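## Task

Same mill and starting alignment as before, but this time the head must end up 6 quarter turns clockwise from the body, viewed from above. Only the final net rotation is judged, and full turns count toward it. The mill must end upright on the table, and it only counts if it stays that way without the robot holding it. Release it and move the hands away at the end.

## Robot and tools

Robot. Two arms, left_arm and right_arm, are mounted on opposite sides of the table. left_arm's base is on the +y side. The names do not refer to sides of any picture. Both arms carry the same five-finger right hand, so the hands are not mirror images and every hand number means the same thing on both.

Frame. The world origin is on the table top, halfway between the two nominal arm bases. z = 0 is the table surface and +z is up. Each result has a state line, left_arm: ... | right_arm: .... It gives each hand point's position in metres, its orientation as a quaternion wxyz, and its linear (m/s) and angular (rad/s) velocity. The printed position can be a bit off, more so at long reach. Clockwise seen from above is a negative rotation about world +z. 7 quarter turns is 630 degrees and 6 quarter turns is 540 degrees.

Hand point. It sits 0.05 m in front of the palm, where the index pad meets the thumb tip in a pinch. Its +z runs along the straight fingers, +y points out of the palm, and +x points across the palm toward the little finger. Straight fingers reach 0.06 to 0.07 m past it. A wrist bracket on the little-finger side sticks out 0.03 m past the point along +y and 0.11 m across, and it can collide with things. With the thumb turned fully in front of the palm, the hand can wrap objects 0.035 to 0.08 m wide. Turn the thumb before reaching the object.

The row. Every command is one row of 28 numbers, each in [-1, 1]. The first 14 are for the left side: left_arm dx, dy, dz, rx, ry, rz, then left_gripper little, ring, middle, index, thumb_bend, thumb_turn, force_limit, speed. The next 14 are the same for right_arm and right_gripper. Both halves are always sent.

Arm numbers. dx..rz are an offset, not a pose. They are measured from the hand point's pose in the latest result that showed it, and they are expressed in the hand point's own axes. Before any result in a scene has shown the pose, or in the second and later calls of one reply, they count from the actual pose when the action begins. 1.0 means 0.6 m of travel or 180 degrees. rx, ry, rz form a single rotation vector. Every row counts from that same starting pose, so rows do not add up. All zeros sends the arm back to that pose; it does not mean hold still. Each control step, the commanded pose is clipped to within 100 mm and 16 degrees of the measured pose. If position and orientation cannot both be reached, position wins. Motion trails commands by about 0.17 s.

Hand numbers. These are absolute targets, not offsets. For the fingers and thumb_bend, +1 is straight and -1 is fully curled. For thumb_turn, +1 is beside the palm and -1 is in front of it, facing the fingers. A pinch is about index -0.22, thumb_bend -0.75, thumb_turn -0.57. force_limit maps -1..+1 linearly to about 0..10 N at the fingertip (0..15 N for the two thumb motors). It only stops closing motion. speed maps -1..+1 to near zero up to full speed, where a full stroke takes 0.6 s. No value means no change. To keep a hand as it is, repeat its last eight numbers. Before any have been sent, use its hand_measured plus hand_force_limit and hand_speed. A motor only starts when its target changes by 0.01 or more. It then locks when it arrives or reaches force_limit. For a gentle grip, close at speed -0.9 or lower. To squeeze harder, raise force_limit and send a target further closed. To loosen, send a target more open than hand_measured.

Tools.
execute_actions {"actions": [...], "pictures": bool}: the list holds zero or one item. An empty list just returns the state. {"rows": [[28 numbers], ...], "steps": n} runs up to 15 steps of 1/30 s each, one row per step, and the last row repeats. {"steps": n} alone waits up to 300 steps, counted from the previous result.
move {"target": [28 numbers], "speed": m/s 0.002 to 0.5 (default 0.25; turning up to twice that in rad/s), "stop_force": N 9 to 40}: drives each hand point in a straight line toward its offset target. It lasts 0.5 to 10 s and does not avoid obstacles or the other arm. With stop_force, an arm stops and backs off 2 steps once its wrist sensor feels that much extra push along its direction of travel. This is unreliable if the hand also rotates. Omit it when moving off something the hand is pressing on.
wait {"seconds": 0 to 10}.
zoom_image {"camera": cam_high, cam_left_wrist or cam_right_wrist, "region": [x0, y0, x1, y1]}: pixels, at most 504 by 504.
show_instructions {}: reference images.
finished_scene {"scene": n}: ends and grades the current scene. It cannot be undone.

Results. The move: line gives how each arm ended: done, off_target, moving, held, fault, or contact (stopped by stop_force). limits=paced means the pose was clipped. limits=held means a check blocked some steps, and the arm may then jump quickly. HELD marks steps that were not sent. A pose unreachable line names an arm whose command was changed by the clearance check. Hand target shows where the controller is driving each arm. hand_measured, hand_stopped_by (moving, target, force, stalled, fault) and hand_load_n list six values in motor order. A load near 0 means the grip is lost. Wrist force and Wrist torque are given in the end effector's axes and saturate near 50 N. Cameras are cam_high, cam_low, cam_left_wrist and cam_right_wrist.

Avoid. Keep the arms from hitting or pressing on each other, including fingers and brackets. Arms are stiff: commanding past a firm contact can cause a fault stop. A fault also happens when joint torque hits its limit (wrist joints 24.6 N m, others 132 N m) or any outside force reaches 150 N. The arm then halts for 10 s. Move slowly near contact. Do not knock the mill over or off the table, and do not let it slip or drop. Holding loads heats motors: a MOTOR HOT warning appears at 70 °C, and at 85 °C the arm is braked. The scene keeps running between calls.

Each tool is called after "Emit:" by a JSON object that holds its "op" and its "data", one argument or row to a line.

## Session

Emit:
{"op": "execute_actions", "data": {
  "actions": []
}}

Scene clock: 0.00 s of 11100.00 s.
left_arm: end_effector_position=(+0.2146, +0.4177, +0.4709) hand_measured=(+1.000, +1.000, +1.000, +1.000, +1.000, +1.000) hand_load_n=(+0.0, +0.0, +0.0, +0.0, +0.0, +0.0) hand_stopped_by=(target, target, target, target, target, target) hand_force_limit=0.00 hand_speed=-0.80 end_effector_quat_wxyz=(-0.023, +0.414, +0.910, +0.005) end_effector_velocity=(-0.000, +0.000, +0.000) end_effector_angular_velocity=(-0.000, +0.000, -0.000) | right_arm: end_effector_position=(+0.0483, -0.2278, +0.4822) hand_measured=(+1.000, +1.000, +1.000, +1.000, +1.000, +1.000) hand_load_n=(+0.0, +0.0, +0.0, +0.0, +0.0, +0.0) hand_stopped_by=(target, target, target, target, target, target) hand_force_limit=0.00 hand_speed=-0.80 end_effector_quat_wxyz=(+0.022, -0.402, +0.915, +0.014) end_effector_velocity=(+0.000, -0.000, -0.000) end_effector_angular_velocity=(-0.001, -0.001, +0.001)
Joint positions: left_arm=[ 0.541 -1.693  1.343  1.961  1.594 -1.89 ] | right_arm=[-1.172 -1.732  1.333  1.925  1.546 -1.89 ]
Joint velocities: left_arm=[-0.001 -0.    -0.001  0.001  0.    -0.   ] | right_arm=[ 0.    -0.     0.    -0.001  0.001 -0.   ]
Joint torques (N m, as the arm reports them, + toward a larger angle): no reading
Motor temperatures (°C, as the motors report them): left_arm=[25 28 27 37 31 35] | right_arm=[26 26 30 35 35 31]
Wrist force (N, on the end effector, along its own x y z axes, offset not removed): no reading
Wrist torque (N m, same axes, about the end effector's origin, offset not removed): no reading
Hand target (left_arm): +0.215, +0.418, +0.471; -0.023, +0.414, +0.910, +0.005
Hand target (right_arm): +0.048, -0.228, +0.482; +0.022, -0.402, +0.915, +0.014
camera_calibration (this result's frames):
cam_left_wrist: T_world_to_cam=[[0.834954, 0.54903, -0.0376384, -0.384409], [0.48561, -0.702874, 0.51976, -0.0595318], [0.258909, -0.452254, -0.853483, 0.668395], [0, 0, 0, 1]] pos_world=[0.176819, 0.471493, 0.586937]
cam_right_wrist: T_world_to_cam=[[-0.660712, 0.749053, 0.0487668, 0.178758], [0.64571, 0.534024, 0.545781, -0.171231], [0.382776, 0.392093, -0.836508, 0.606237], [0, 0, 0, 1]] pos_world=[-0.00338034, -0.280159, 0.591859]

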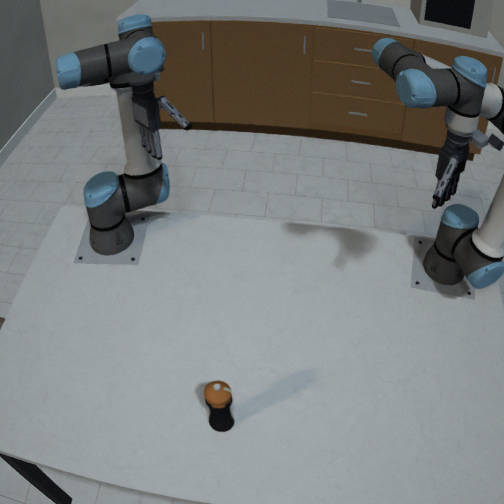

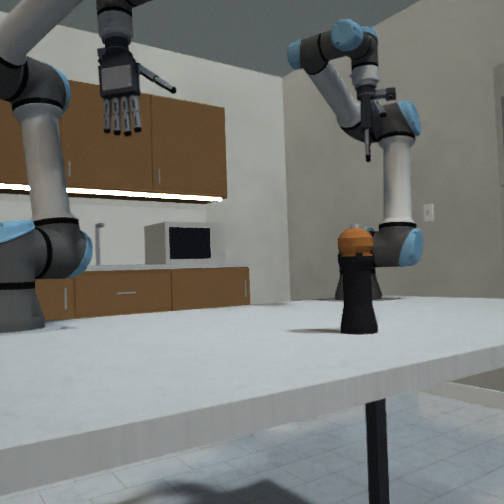

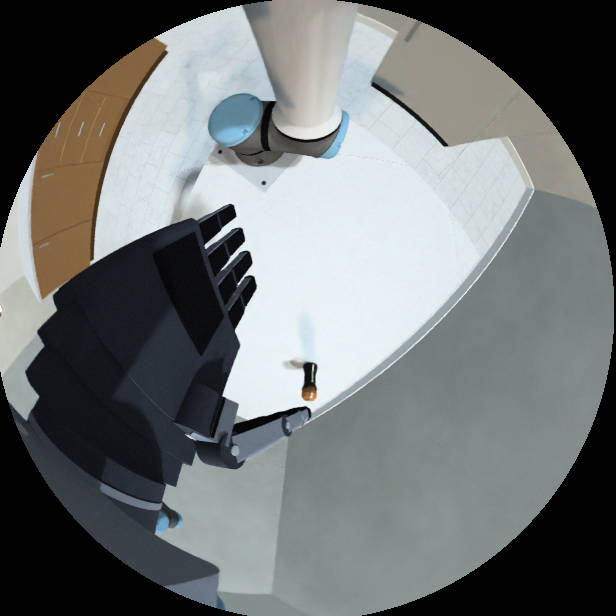

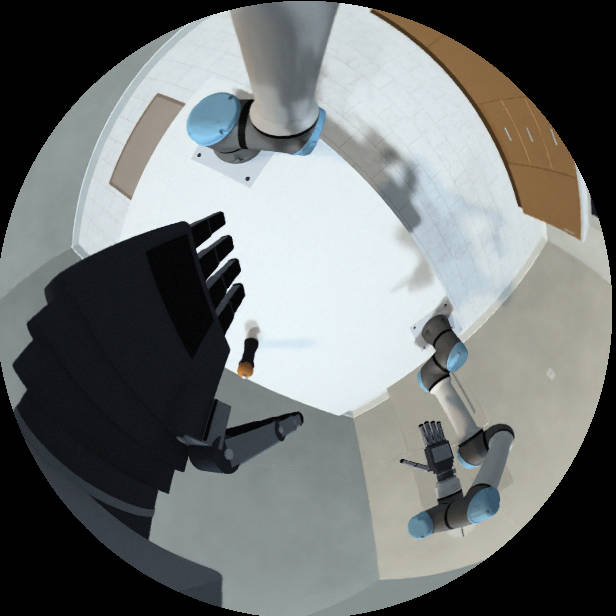

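Emit:
{"op": "move", "data": {
  "target": [-0.787,-0.045,0.533,0.63,0.139,-0.63,1,1,1,1,1,-1,1,1,-0.386,-0.07,0.27,-0.494,0.3,0.494,1,1,1,1,1,-1,1,1],
  "speed": 0.25
}}

Scene clock: 28.80 s of 11100.00 s.
left_arm: end_effector_position=(+0.4913, +0.0533, +0.1305) hand_measured=(+1.000, +1.000, +1.000, +1.000, +1.000, -1.000) hand_load_n=(+0.0, +0.0, +0.0, +0.0, +0.0, +0.0) hand_stopped_by=(target, target, target, target, target, target) hand_force_limit=1.00 hand_speed=1.00 end_effector_quat_wxyz=(+0.425, +0.581, -0.427, +0.548) end_effector_velocity=(+0.001, -0.000, -0.002) end_effector_angular_velocity=(-0.003, +0.004, +0.009) | right_arm: end_effector_position=(+0.2400, -0.0785, +0.3318) hand_measured=(+1.000, +1.000, +1.000, +1.000, +1.000, -1.000) hand_load_n=(+0.0, +0.0, +0.0, +0.0, +0.0, +0.0) hand_stopped_by=(target, target, target, target, target, target) hand_force_limit=1.00 hand_speed=1.00 end_effector_quat_wxyz=(-0.580, +0.387, +0.579, +0.423) end_effector_velocity=(+0.000, +0.001, +0.001) end_effector_angular_velocity=(+0.015, +0.009, -0.004)
Joint positions: left_arm=[ 1.068 -0.93   1.57  -0.592  2.218 -4.71 ] | right_arm=[-1.542 -1.349  2.317  2.312  0.216 -1.749]
Joint velocities: left_arm=[-0.001  0.002  0.005 -0.01  -0.01  -0.007] | right_arm=[ 0.001 -0.01   0.023  0.069 -0.003 -0.077]
Joint torques (N m, as the arm reports them, + toward a larger angle): left_arm=[ -8.47 -28.1   -8.64  -3.97  -1.18  -2.48] | right_arm=[  7.71 -33.73  -0.07   1.83  -1.63  -1.84]
Motor temperatures (°C, as the motors report them): left_arm=[25 28 27 37 31 35] | right_arm=[26 26 30 35 35 31]
Wrist force (N, on the end effector, along its own x y z axes, offset not removed): left_arm=[-3.1 1.2 0.5] | right_arm=[-2.1 2.8 -0.4]
Wrist torque (N m, same axes, about the end effector's origin, offset not removed): left_arm=[0.26 0.44 -0.25] | right_arm=[0.34 0.30 -0.08]
Hand target (left_arm): +0.491, +0.053, +0.130; +0.425, +0.581, -0.426, +0.548
Hand target (right_arm): +0.240, -0.078, +0.332; +0.580, -0.386, -0.579, -0.423
Off the commanded pose (left_arm): 0.001 m, 0 deg.
Off the commanded pose (right_arm): 0.000 m, 0 deg.
After step 90, 19.67 s passed at rest.
move: done
camera_calibration (this result's frames):
cam_left_wrist: T_world_to_cam=[[-0.951236, -0.288081, -0.110275, 0.50346], [-0.0847214, 0.587742, -0.8046, 0.111196], [0.296603, -0.756022, -0.583488, 0.103833], [0, 0, 0, 1]] pos_world=[0.457532, 0.158182, 0.205572]
cam_right_wrist: T_world_to_cam=[[0.947415, 0.313087, -0.0661892, -0.18113], [0.0954202, -0.47382, -0.875437, 0.23185], [-0.30545, 0.823086, -0.478779, 0.428788], [0, 0, 0, 1]] pos_world=[0.280455, -0.186365, 0.396276]

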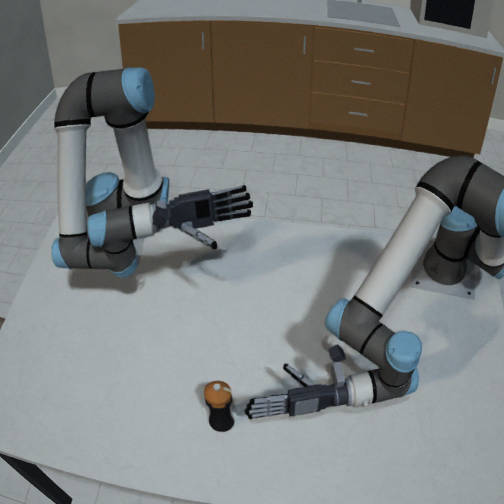

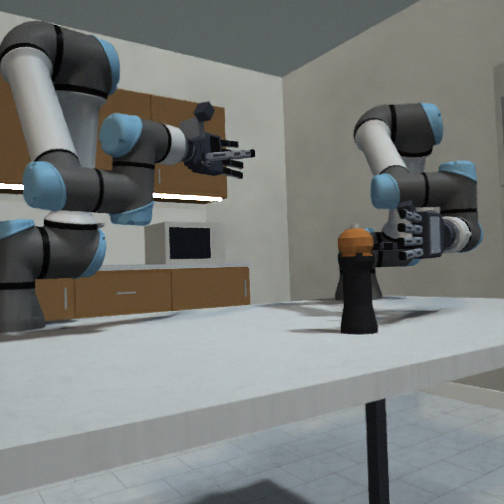

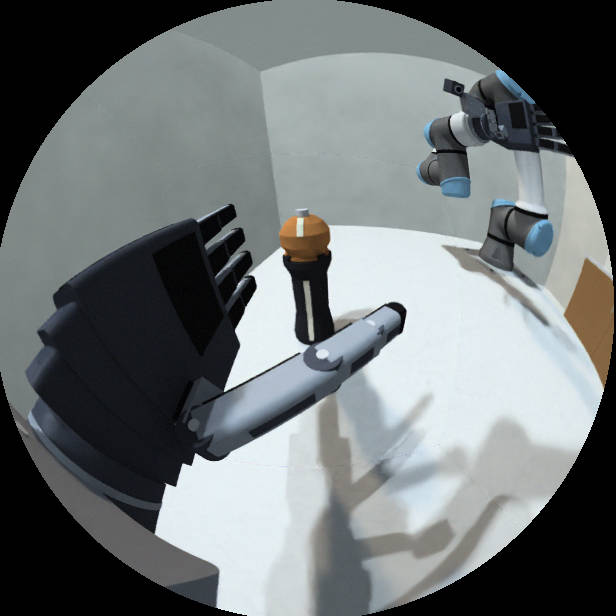

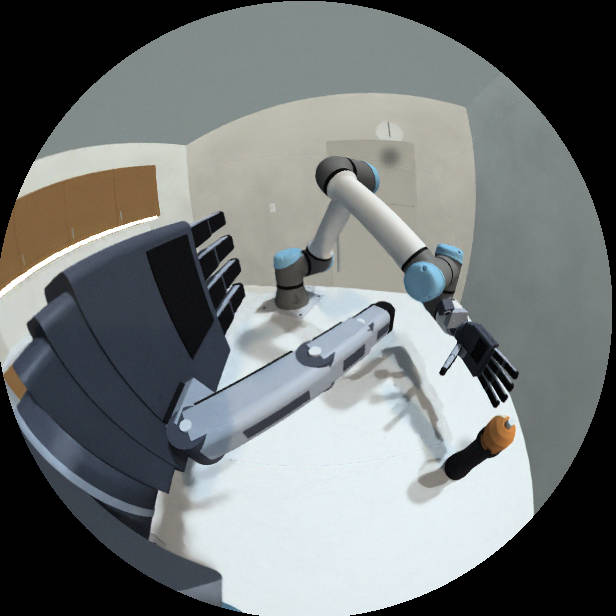

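Emit:
{"op": "execute_actions", "data": {
  "actions": []
}}

Scene clock: 49.23 s of 11100.00 s.
left_arm: end_effector_position=(+0.4914, +0.0532, +0.1304) hand_measured=(+1.000, +1.000, +1.000, +1.000, +1.000, -1.000) hand_load_n=(+0.0, +0.0, +0.0, +0.0, +0.0, +0.0) hand_stopped_by=(target, target, target, target, target, target) hand_force_limit=1.00 hand_speed=1.00 end_effector_quat_wxyz=(+0.425, +0.581, -0.426, +0.548) end_effector_velocity=(-0.000, -0.000, -0.000) end_effector_angular_velocity=(+0.000, -0.000, -0.001) | right_arm: end_effector_position=(+0.2400, -0.0784, +0.3318) hand_measured=(+1.000, +1.000, +1.000, +1.000, +1.000, -1.000) hand_load_n=(+0.0, +0.0, +0.0, +0.0, +0.0, +0.0) hand_stopped_by=(target, target, target, target, target, target) hand_force_limit=1.00 hand_speed=1.00 end_effector_quat_wxyz=(-0.580, +0.386, +0.579, +0.423) end_effector_velocity=(-0.000, -0.000, +0.000) end_effector_angular_velocity=(-0.000, -0.001, -0.000)
Joint positions: left_arm=[ 1.068 -0.929  1.57  -0.593  2.217 -4.711] | right_arm=[-1.542 -1.349  2.319  2.319  0.216 -1.756]
Joint velocities: left_arm=[-0.    -0.     0.     0.001  0.001  0.001] | right_arm=[-0.    -0.002  0.     0.     0.     0.001]
Joint torques (N m, as the arm reports them, + toward a larger angle): left_arm=[-10.08 -29.71  -7.45  -3.79  -1.15  -3.12] | right_arm=[  6.82 -35.5   -1.48   1.54  -1.85  -1.73]
Motor temperatures (°C, as the motors report them): left_arm=[25 28 27 37 31 35] | right_arm=[26 26 30 35 35 31]
Wrist force (N, on the end effector, along its own x y z axes, offset not removed): left_arm=[-0.4 -2.1 5.0] | right_arm=[-2.1 1.9 -2.0]
Wrist torque (N m, same axes, about the end effector's origin, offset not removed): left_arm=[-0.37 -0.05 -0.19] | right_arm=[0.24 0.42 -0.11]
Hand target (left_arm): +0.491, +0.053, +0.130; +0.425, +0.581, -0.426, +0.548
Hand target (right_arm): +0.240, -0.078, +0.332; +0.580, -0.386, -0.579, -0.423
Off the commanded pose (left_arm): 0.001 m, 0 deg.
Off the commanded pose (right_arm): 0.000 m, 0 deg.
Steps of this call (steps 1 to 90: nothing new was sent; then 17.43 s passed at rest). Readings (end_effector_position | what the end effector reports):
1: left_arm (+0.4913, +0.0532, +0.1305) | right_arm (+0.2400, -0.0785, +0.3318) | left_arm hand_measured=(+1.000, +1.000, +1.000, +1.000, +1.000, -1.000) hand_load_n=(+0.0, +0.0, +0.0, +0.0, +0.0, +0.0) hand_stopped_by=(target, target, target, target, target, target) hand_force_limit=1.00 hand_speed=1.00 | right_arm hand_measured=(+1.000, +1.000, +1.000, +1.000, +1.000, -1.000) hand_load_n=(+0.0, +0.0, +0.0, +0.0, +0.0, +0.0) hand_stopped_by=(target, target, target, target, target, target) hand_force_limit=1.00 hand_speed=1.00
2: left_arm (+0.4914, +0.0532, +0.1305) | right_arm (+0.2400, -0.0784, +0.3318) | left_arm hand_measured=(+1.000, +1.000, +1.000, +1.000, +1.000, -1.000) hand_load_n=(+0.0, +0.0, +0.0, +0.0, +0.0, +0.0) hand_stopped_by=(target, target, target, target, target, target) hand_force_limit=1.00 hand_speed=1.00 | right_arm hand_measured=(+1.000, +1.000, +1.000, +1.000, +1.000, -1.000) hand_load_n=(+0.0, +0.0, +0.0, +0.0, +0.0, +0.0) hand_stopped_by=(target, target, target, target, target, target) hand_force_limit=1.00 hand_speed=1.00
4: left_arm (+0.4914, +0.0532, +0.1304) | right_arm (+0.2400, -0.0784, +0.3318) | left_arm hand_measured=(+1.000, +1.000, +1.000, +1.000, +1.000, -1.000) hand_load_n=(+0.0, +0.0, +0.0, +0.0, +0.0, +0.0) hand_stopped_by=(target, target, target, target, target, target) hand_force_limit=1.00 hand_speed=1.00 | right_arm hand_measured=(+1.000, +1.000, +1.000, +1.000, +1.000, -1.000) hand_load_n=(+0.0, +0.0, +0.0, +0.0, +0.0, +0.0) hand_stopped_by=(target, target, target, target, target, target) hand_force_limit=1.00 hand_speed=1.00
8: left_arm (+0.4914, +0.0532, +0.1304) | right_arm (+0.2400, -0.0784, +0.3318) | left_arm hand_measured=(+1.000, +1.000, +1.000, +1.000, +1.000, -1.000) hand_load_n=(+0.0, +0.0, +0.0, +0.0, +0.0, +0.0) hand_stopped_by=(target, target, target, target, target, target) hand_force_limit=1.00 hand_speed=1.00 | right_arm hand_measured=(+1.000, +1.000, +1.000, +1.000, +1.000, -1.000) hand_load_n=(+0.0, +0.0, +0.0, +0.0, +0.0, +0.0) hand_stopped_by=(target, target, target, target, target, target) hand_force_limit=1.00 hand_speed=1.00
90: the state above
camera_calibration (this result's frames):
cam_left_wrist: T_world_to_cam=[[-0.951094, -0.288704, -0.109866, 0.50339], [-0.085342, 0.587405, -0.804781, 0.11152], [0.29688, -0.756046, -0.583316, 0.103516], [0, 0, 0, 1]] pos_world=[0.457556, 0.158086, 0.205437]
cam_right_wrist: T_world_to_cam=[[0.947484, 0.312843, -0.0663633, -0.181138], [0.0946655, -0.472572, -0.876193, 0.232467], [-0.305472, 0.823896, -0.47737, 0.428387], [0, 0, 0, 1]] pos_world=[0.280479, -0.186421, 0.396164]

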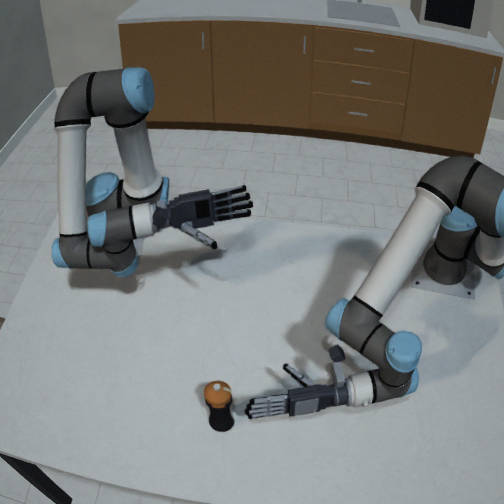

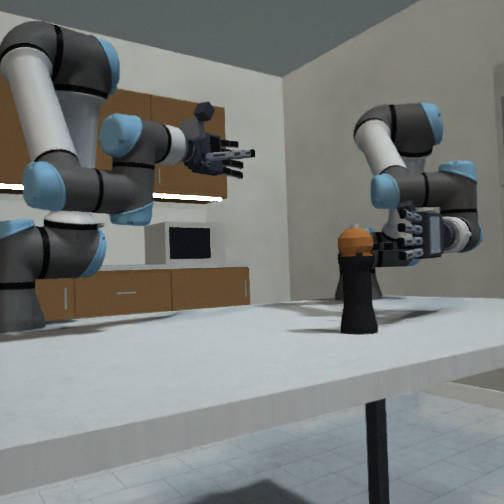

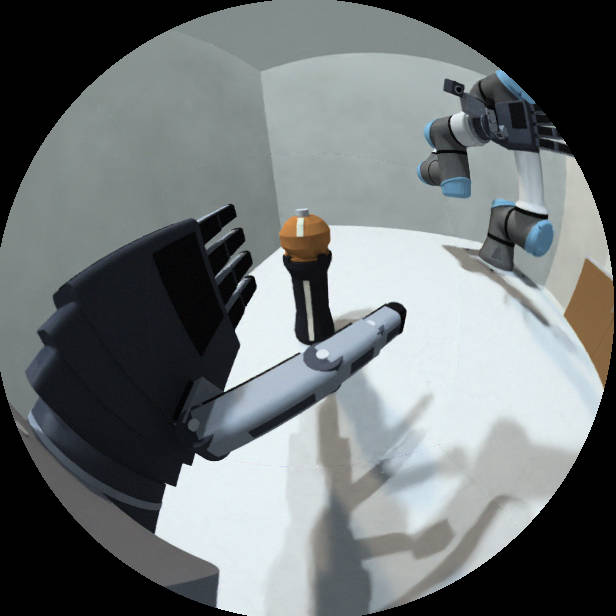

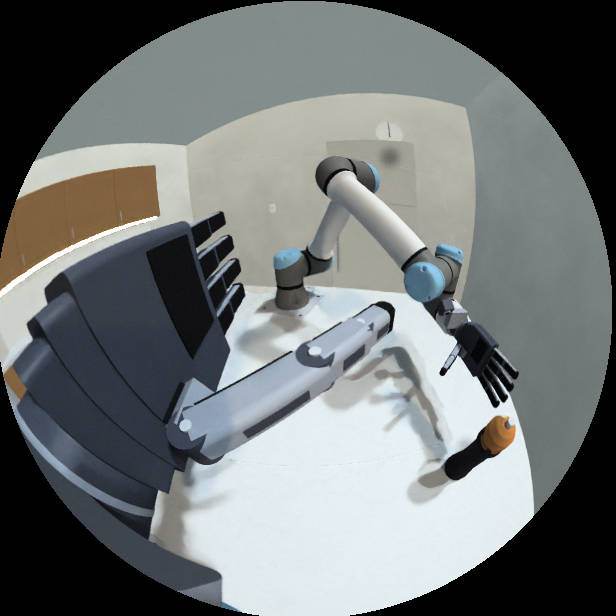

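Emit:
{"op": "move", "data": {
  "target": [-0.162,-0.02,0.025,0,0.012,0.0086,1,1,1,1,1,-1,1,1,0,0,0,-0.133,0,0,1,1,1,1,1,-1,1,1],
  "speed": 0.1
}}

Emit:
{"op": "move", "data": {
  "target": [0,0,0.2,0,0,0,1,1,1,1,1,-1,1,1,0,0,0,0.067,0.08,0,1,1,1,1,1,-1,1,1],
  "speed": 0.05
}}

Emit:
{"op": "move", "data": {
  "target": [0,0,0,0,0,0,1,1,1,1,1,-1,1,1,0,0,0,0.067,-0.08,0,1,1,1,1,1,-1,1,1],
  "speed": 0.05
}}

Scene clock: 64.83 s of 11100.00 s.
left_arm: end_effector_position=(+0.5036, +0.0450, +0.0325) hand_measured=(+1.000, +1.000, +1.000, +1.000, +1.000, -1.000) hand_load_n=(+0.0, +0.0, +0.0, +0.0, +0.0, +0.0) hand_stopped_by=(target, target, target, target, target, target) hand_force_limit=1.00 hand_speed=1.00 end_effector_quat_wxyz=(+0.426, +0.564, -0.426, +0.564) end_effector_velocity=(+0.000, +0.000, -0.001) end_effector_angular_velocity=(+0.000, +0.000, +0.001) | right_arm: end_effector_position=(+0.2400, -0.0783, +0.3318) hand_measured=(+1.000, +1.000, +1.000, +1.000, +1.000, -1.000) hand_load_n=(+0.0, +0.0, +0.0, +0.0, +0.0, +0.0) hand_stopped_by=(target, target, target, target, target, target) hand_force_limit=1.00 hand_speed=1.00 end_effector_quat_wxyz=(-0.487, +0.499, +0.479, +0.534) end_effector_velocity=(+0.000, +0.000, -0.000) end_effector_angular_velocity=(+0.012, +0.001, -0.002)
Joint positions: left_arm=[ 1.07  -0.748  1.574 -0.826  2.219 -4.712] | right_arm=[-1.436 -1.455  2.471  1.981 -0.313 -1.459]
Joint velocities: left_arm=[ 0.001  0.002  0.    -0.002  0.    -0.   ] | right_arm=[ 0.001  0.015 -0.006 -0.046 -0.004  0.036]
Joint torques (N m, as the arm reports them, + toward a larger angle): left_arm=[  7.46 -32.86 -26.31  -3.64   1.23  -2.9 ] | right_arm=[  7.08  -4.4  -18.76  -1.55  -2.25   1.72]
Motor temperatures (°C, as the motors report them): left_arm=[25 28 27 37 31 35] | right_arm=[26 26 30 35 35 31]
Wrist force (N, on the end effector, along its own x y z axes, offset not removed): left_arm=[-2.9 2.9 1.9] | right_arm=[-2.1 2.2 -2.3]
Wrist torque (N m, same axes, about the end effector's origin, offset not removed): left_arm=[0.58 0.49 -0.15] | right_arm=[0.30 0.35 -0.06]
Hand target (left_arm): +0.504, +0.045, +0.032; +0.426, +0.564, -0.426, +0.564
Hand target (right_arm): +0.240, -0.078, +0.332; +0.487, -0.498, -0.478, -0.534
Off the commanded pose (left_arm): 0.000 m, 0 deg.
Off the commanded pose (right_arm): 0.000 m, 0 deg.
After step 90, 10.07 s passed at rest.
move: done
camera_calibration (this result's frames):
cam_left_wrist: T_world_to_cam=[[-0.94665, -0.29217, -0.135983, 0.50066], [-0.0557023, 0.563954, -0.823925, 0.0253454], [0.317414, -0.772394, -0.550141, 0.0259298], [0, 0, 0, 1]] pos_world=[0.467131, 0.152012, 0.103229]
cam_right_wrist: T_world_to_cam=[[0.991845, -0.0967223, -0.083001, -0.218355], [-0.118394, -0.458061, -0.881001, 0.28638], [0.047193, 0.883643, -0.465776, 0.34446], [0, 0, 0, 1]] pos_world=[0.234224, -0.19432, 0.394618]

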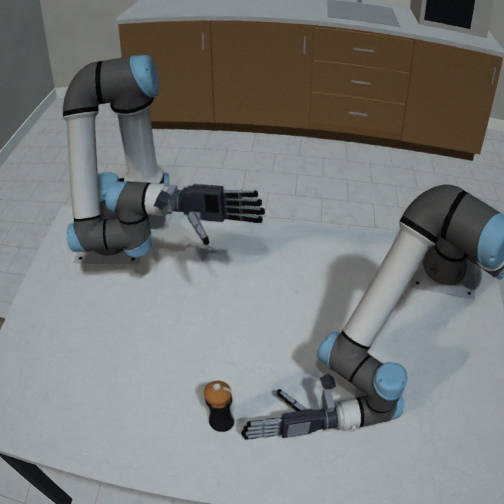

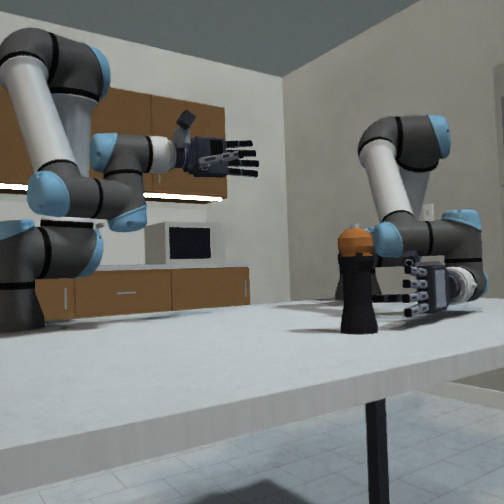

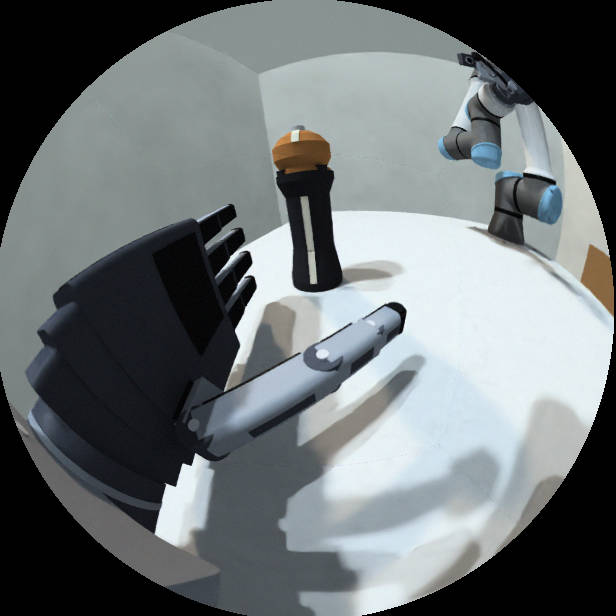

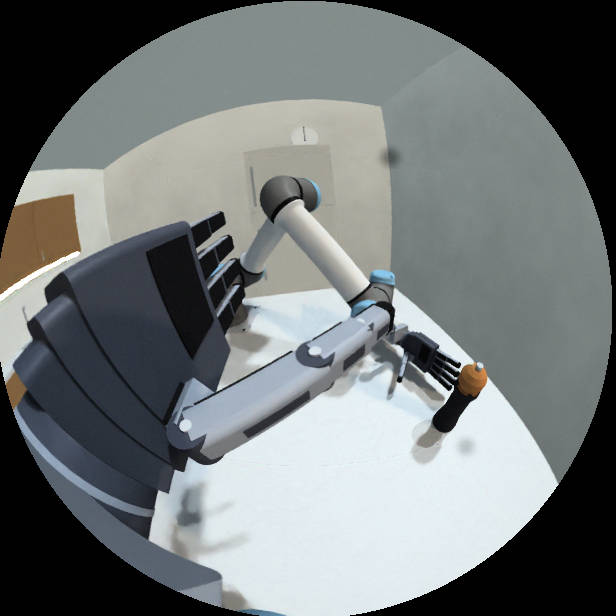

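Scene clock: 68.43 s of 11100.00 s.
left_arm: end_effector_position=(+0.5366, -0.0703, +0.0324) hand_measured=(+1.000, +1.000, +1.000, +1.000, +1.000, -1.000) hand_load_n=(+0.0, +0.0, +0.0, +0.0, +0.0, +0.0) hand_stopped_by=(target, target, target, target, target, target) hand_force_limit=1.00 hand_speed=1.00 end_effector_quat_wxyz=(+0.426, +0.564, -0.426, +0.564) end_effector_velocity=(+0.001, -0.002, +0.001) end_effector_angular_velocity=(-0.001, -0.000, -0.000) | right_arm: end_effector_position=(+0.2402, -0.0783, +0.3315) hand_measured=(+1.000, +1.000, +1.000, +1.000, +1.000, -1.000) hand_load_n=(+0.0, +0.0, +0.0, +0.0, +0.0, +0.0) hand_stopped_by=(target, target, target, target, target, target) hand_force_limit=1.00 hand_speed=1.00 end_effector_quat_wxyz=(-0.592, +0.375, +0.467, +0.539) end_effector_velocity=(+0.000, -0.000, +0.000) end_effector_angular_velocity=(+0.003, -0.000, +0.008)
Joint positions: left_arm=[ 0.961 -0.598  1.252 -0.654  2.111 -4.712] | right_arm=[-1.508 -1.288  2.117  0.796 -0.286 -0.119]
Joint velocities: left_arm=[-0.001  0.002 -0.007  0.004 -0.001 -0.   ] | right_arm=[-0.002 -0.003 -0.008 -0.026 -0.002  0.037]
Joint torques (N m, as the arm reports them, + toward a larger angle): left_arm=[-10.86 -38.67 -29.29   1.09  -1.23  -1.81] | right_arm=[ -6.95 -37.7  -20.39   1.09  -3.44   1.6 ]
Motor temperatures (°C, as the motors report them): left_arm=[25 28 27 37 31 35] | right_arm=[26 26 30 35 35 31]
Wrist force (N, on the end effector, along its own x y z axes, offset not removed): left_arm=[-3.7 -1.7 2.9] | right_arm=[-2.4 3.3 -1.2]
Wrist torque (N m, same axes, about the end effector's origin, offset not removed): left_arm=[-0.17 0.47 -0.39] | right_arm=[0.34 0.39 -0.08]
Hand target (left_arm): +0.537, -0.070, +0.032; +0.426, +0.564, -0.426, +0.564
Hand target (right_arm): +0.240, -0.078, +0.332; +0.592, -0.375, -0.467, -0.539
Off the commanded pose (left_arm): 0.000 m, 0 deg.
Off the commanded pose (right_arm): 0.000 m, 0 deg.
move: done
camera_calibration (this result's frames):
cam_left_wrist: T_world_to_cam=[[-0.946653, -0.292195, -0.135906, 0.49822], [-0.0557715, 0.563923, -0.823942, 0.0921301], [0.317392, -0.772407, -0.550136, -0.0736132], [0, 0, 0, 1]] pos_world=[0.500144, 0.0367634, 0.103124]
cam_right_wrist: T_world_to_cam=[[0.989461, 0.134909, -0.0525899, -0.209959], [-0.0180208, -0.245639, -0.969194, 0.3079], [-0.143671, 0.959928, -0.240619, 0.321485], [0, 0, 0, 1]] pos_world=[0.259483, -0.204645, 0.364728]

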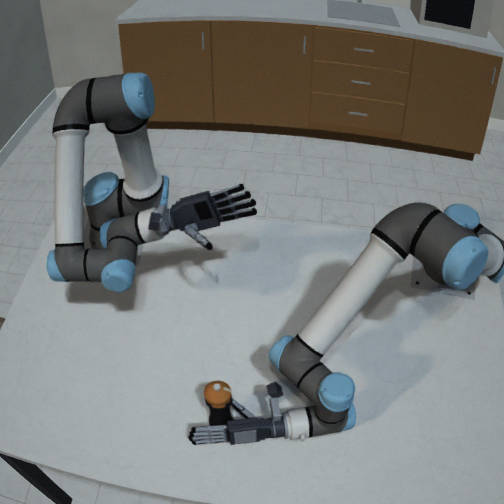

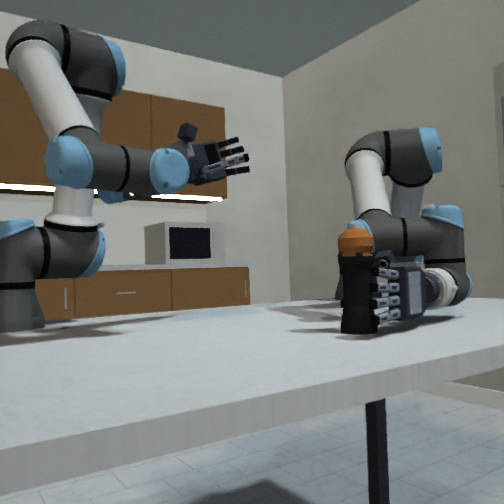

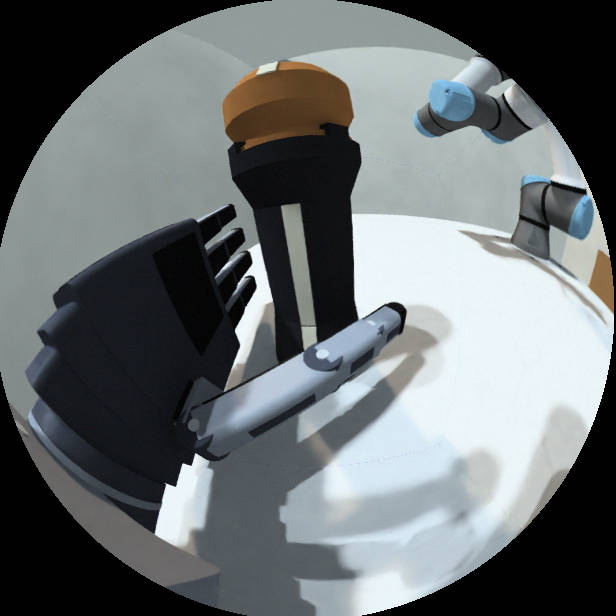

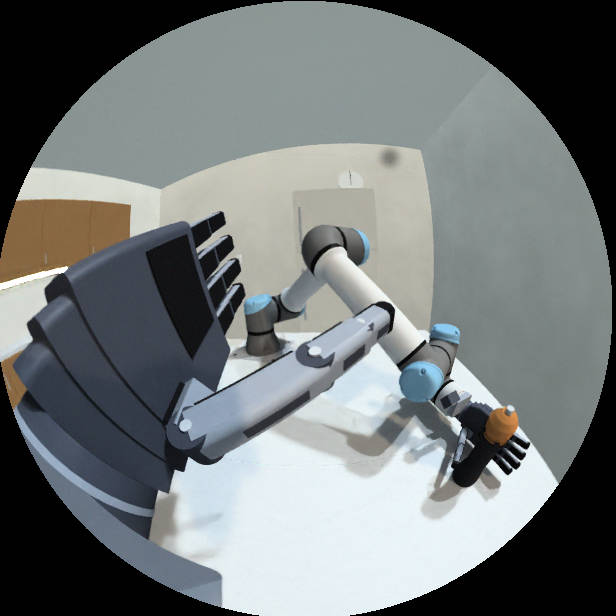

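Scene clock: 72.03 s of 11100.00 s.
left_arm: end_effector_position=(+0.5366, -0.0703, +0.0324) hand_measured=(+1.000, +1.000, +1.000, +1.000, +1.000, -1.000) hand_load_n=(+0.0, +0.0, +0.0, +0.0, +0.0, +0.0) hand_stopped_by=(target, target, target, target, target, target) hand_force_limit=1.00 hand_speed=1.00 end_effector_quat_wxyz=(+0.426, +0.564, -0.426, +0.564) end_effector_velocity=(-0.000, +0.001, -0.001) end_effector_angular_velocity=(+0.002, +0.001, +0.000) | right_arm: end_effector_position=(+0.2405, -0.0783, +0.3319) hand_measured=(+1.000, +1.000, +1.000, +1.000, +1.000, -1.000) hand_load_n=(+0.0, +0.0, +0.0, +0.0, +0.0, +0.0) hand_stopped_by=(target, target, target, target, target, target) hand_force_limit=1.00 hand_speed=1.00 end_effector_quat_wxyz=(-0.565, +0.375, +0.591, +0.437) end_effector_velocity=(-0.001, -0.000, -0.000) end_effector_angular_velocity=(-0.015, -0.002, +0.006)
Joint positions: left_arm=[ 0.961 -0.598  1.252 -0.654  2.111 -4.712] | right_arm=[-1.542 -1.643  1.996 -0.253 -0.21   1.381]
Joint velocities: left_arm=[0.001 0.    0.001 0.001 0.    0.001] | right_arm=[ 0.001 -0.02   0.006 -0.059 -0.004  0.075]
Joint torques (N m, as the arm reports them, + toward a larger angle): left_arm=[  8.47 -59.36  -7.9   -4.03   1.34  -1.36] | right_arm=[  6.88 -27.86  -8.36  -0.86  -1.99   1.6 ]
Motor temperatures (°C, as the motors report them): left_arm=[25 28 27 37 31 35] | right_arm=[26 26 30 35 35 31]
Wrist force (N, on the end effector, along its own x y z axes, offset not removed): left_arm=[-2.9 1.9 3.7] | right_arm=[-1.2 3.1 -1.7]
Wrist torque (N m, same axes, about the end effector's origin, offset not removed): left_arm=[0.34 0.26 -0.04] | right_arm=[0.44 0.20 0.01]
Hand target (left_arm): +0.537, -0.070, +0.032; +0.426, +0.564, -0.426, +0.564
Hand target (right_arm): +0.240, -0.078, +0.332; +0.565, -0.375, -0.591, -0.437
Off the commanded pose (left_arm): 0.000 m, 0 deg.
Off the commanded pose (right_arm): 0.000 m, 0 deg.
move: done
camera_calibration (this result's frames):
cam_left_wrist: T_world_to_cam=[[-0.946653, -0.292195, -0.135907, 0.49822], [-0.0557714, 0.563923, -0.823942, 0.09213], [0.317392, -0.772407, -0.550136, -0.0736131], [0, 0, 0, 1]] pos_world=[0.500144, 0.0367635, 0.103124]
cam_right_wrist: T_world_to_cam=[[0.951505, 0.307238, -0.0156268, -0.199805], [0.13642, -0.466927, -0.87371, 0.222065], [-0.275733, 0.829207, -0.486197, 0.424655], [0, 0, 0, 1]] pos_world=[0.276912, -0.187051, 0.397364]

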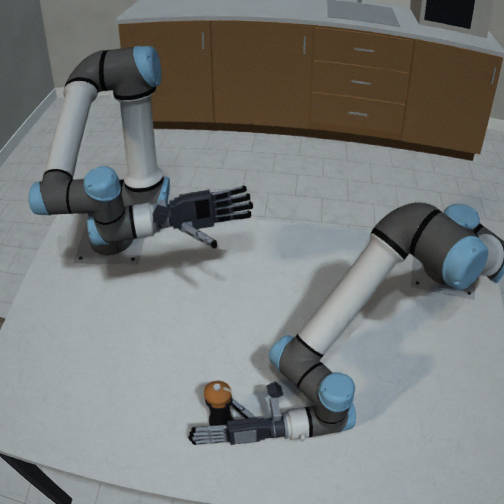

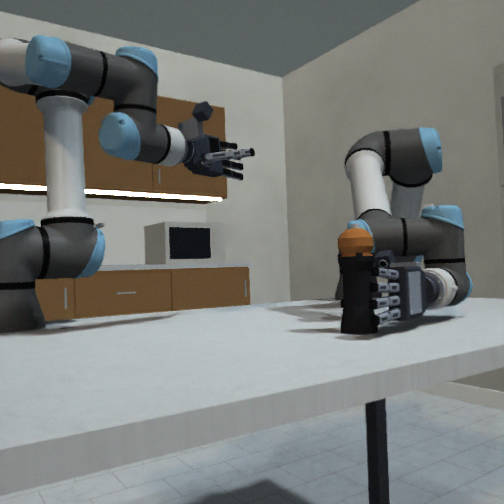

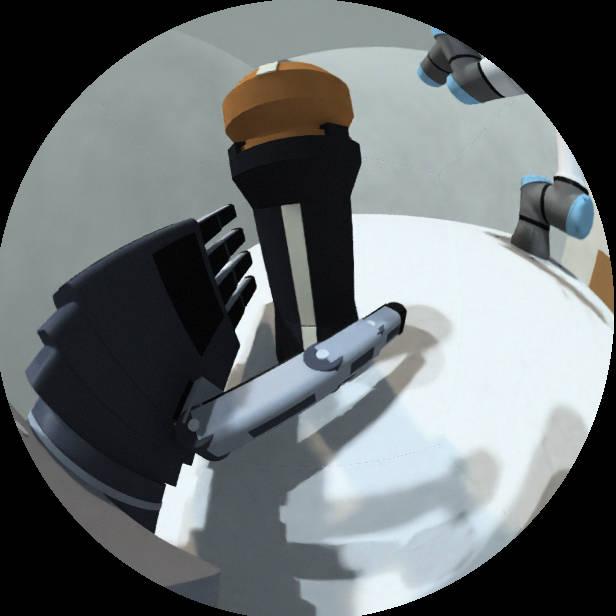

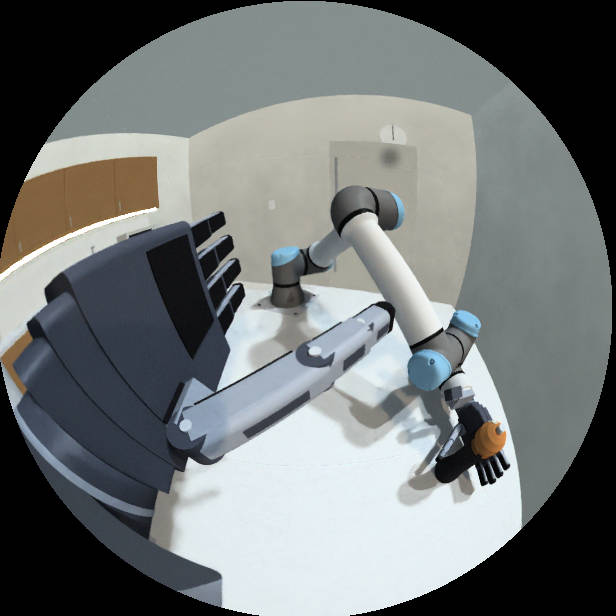

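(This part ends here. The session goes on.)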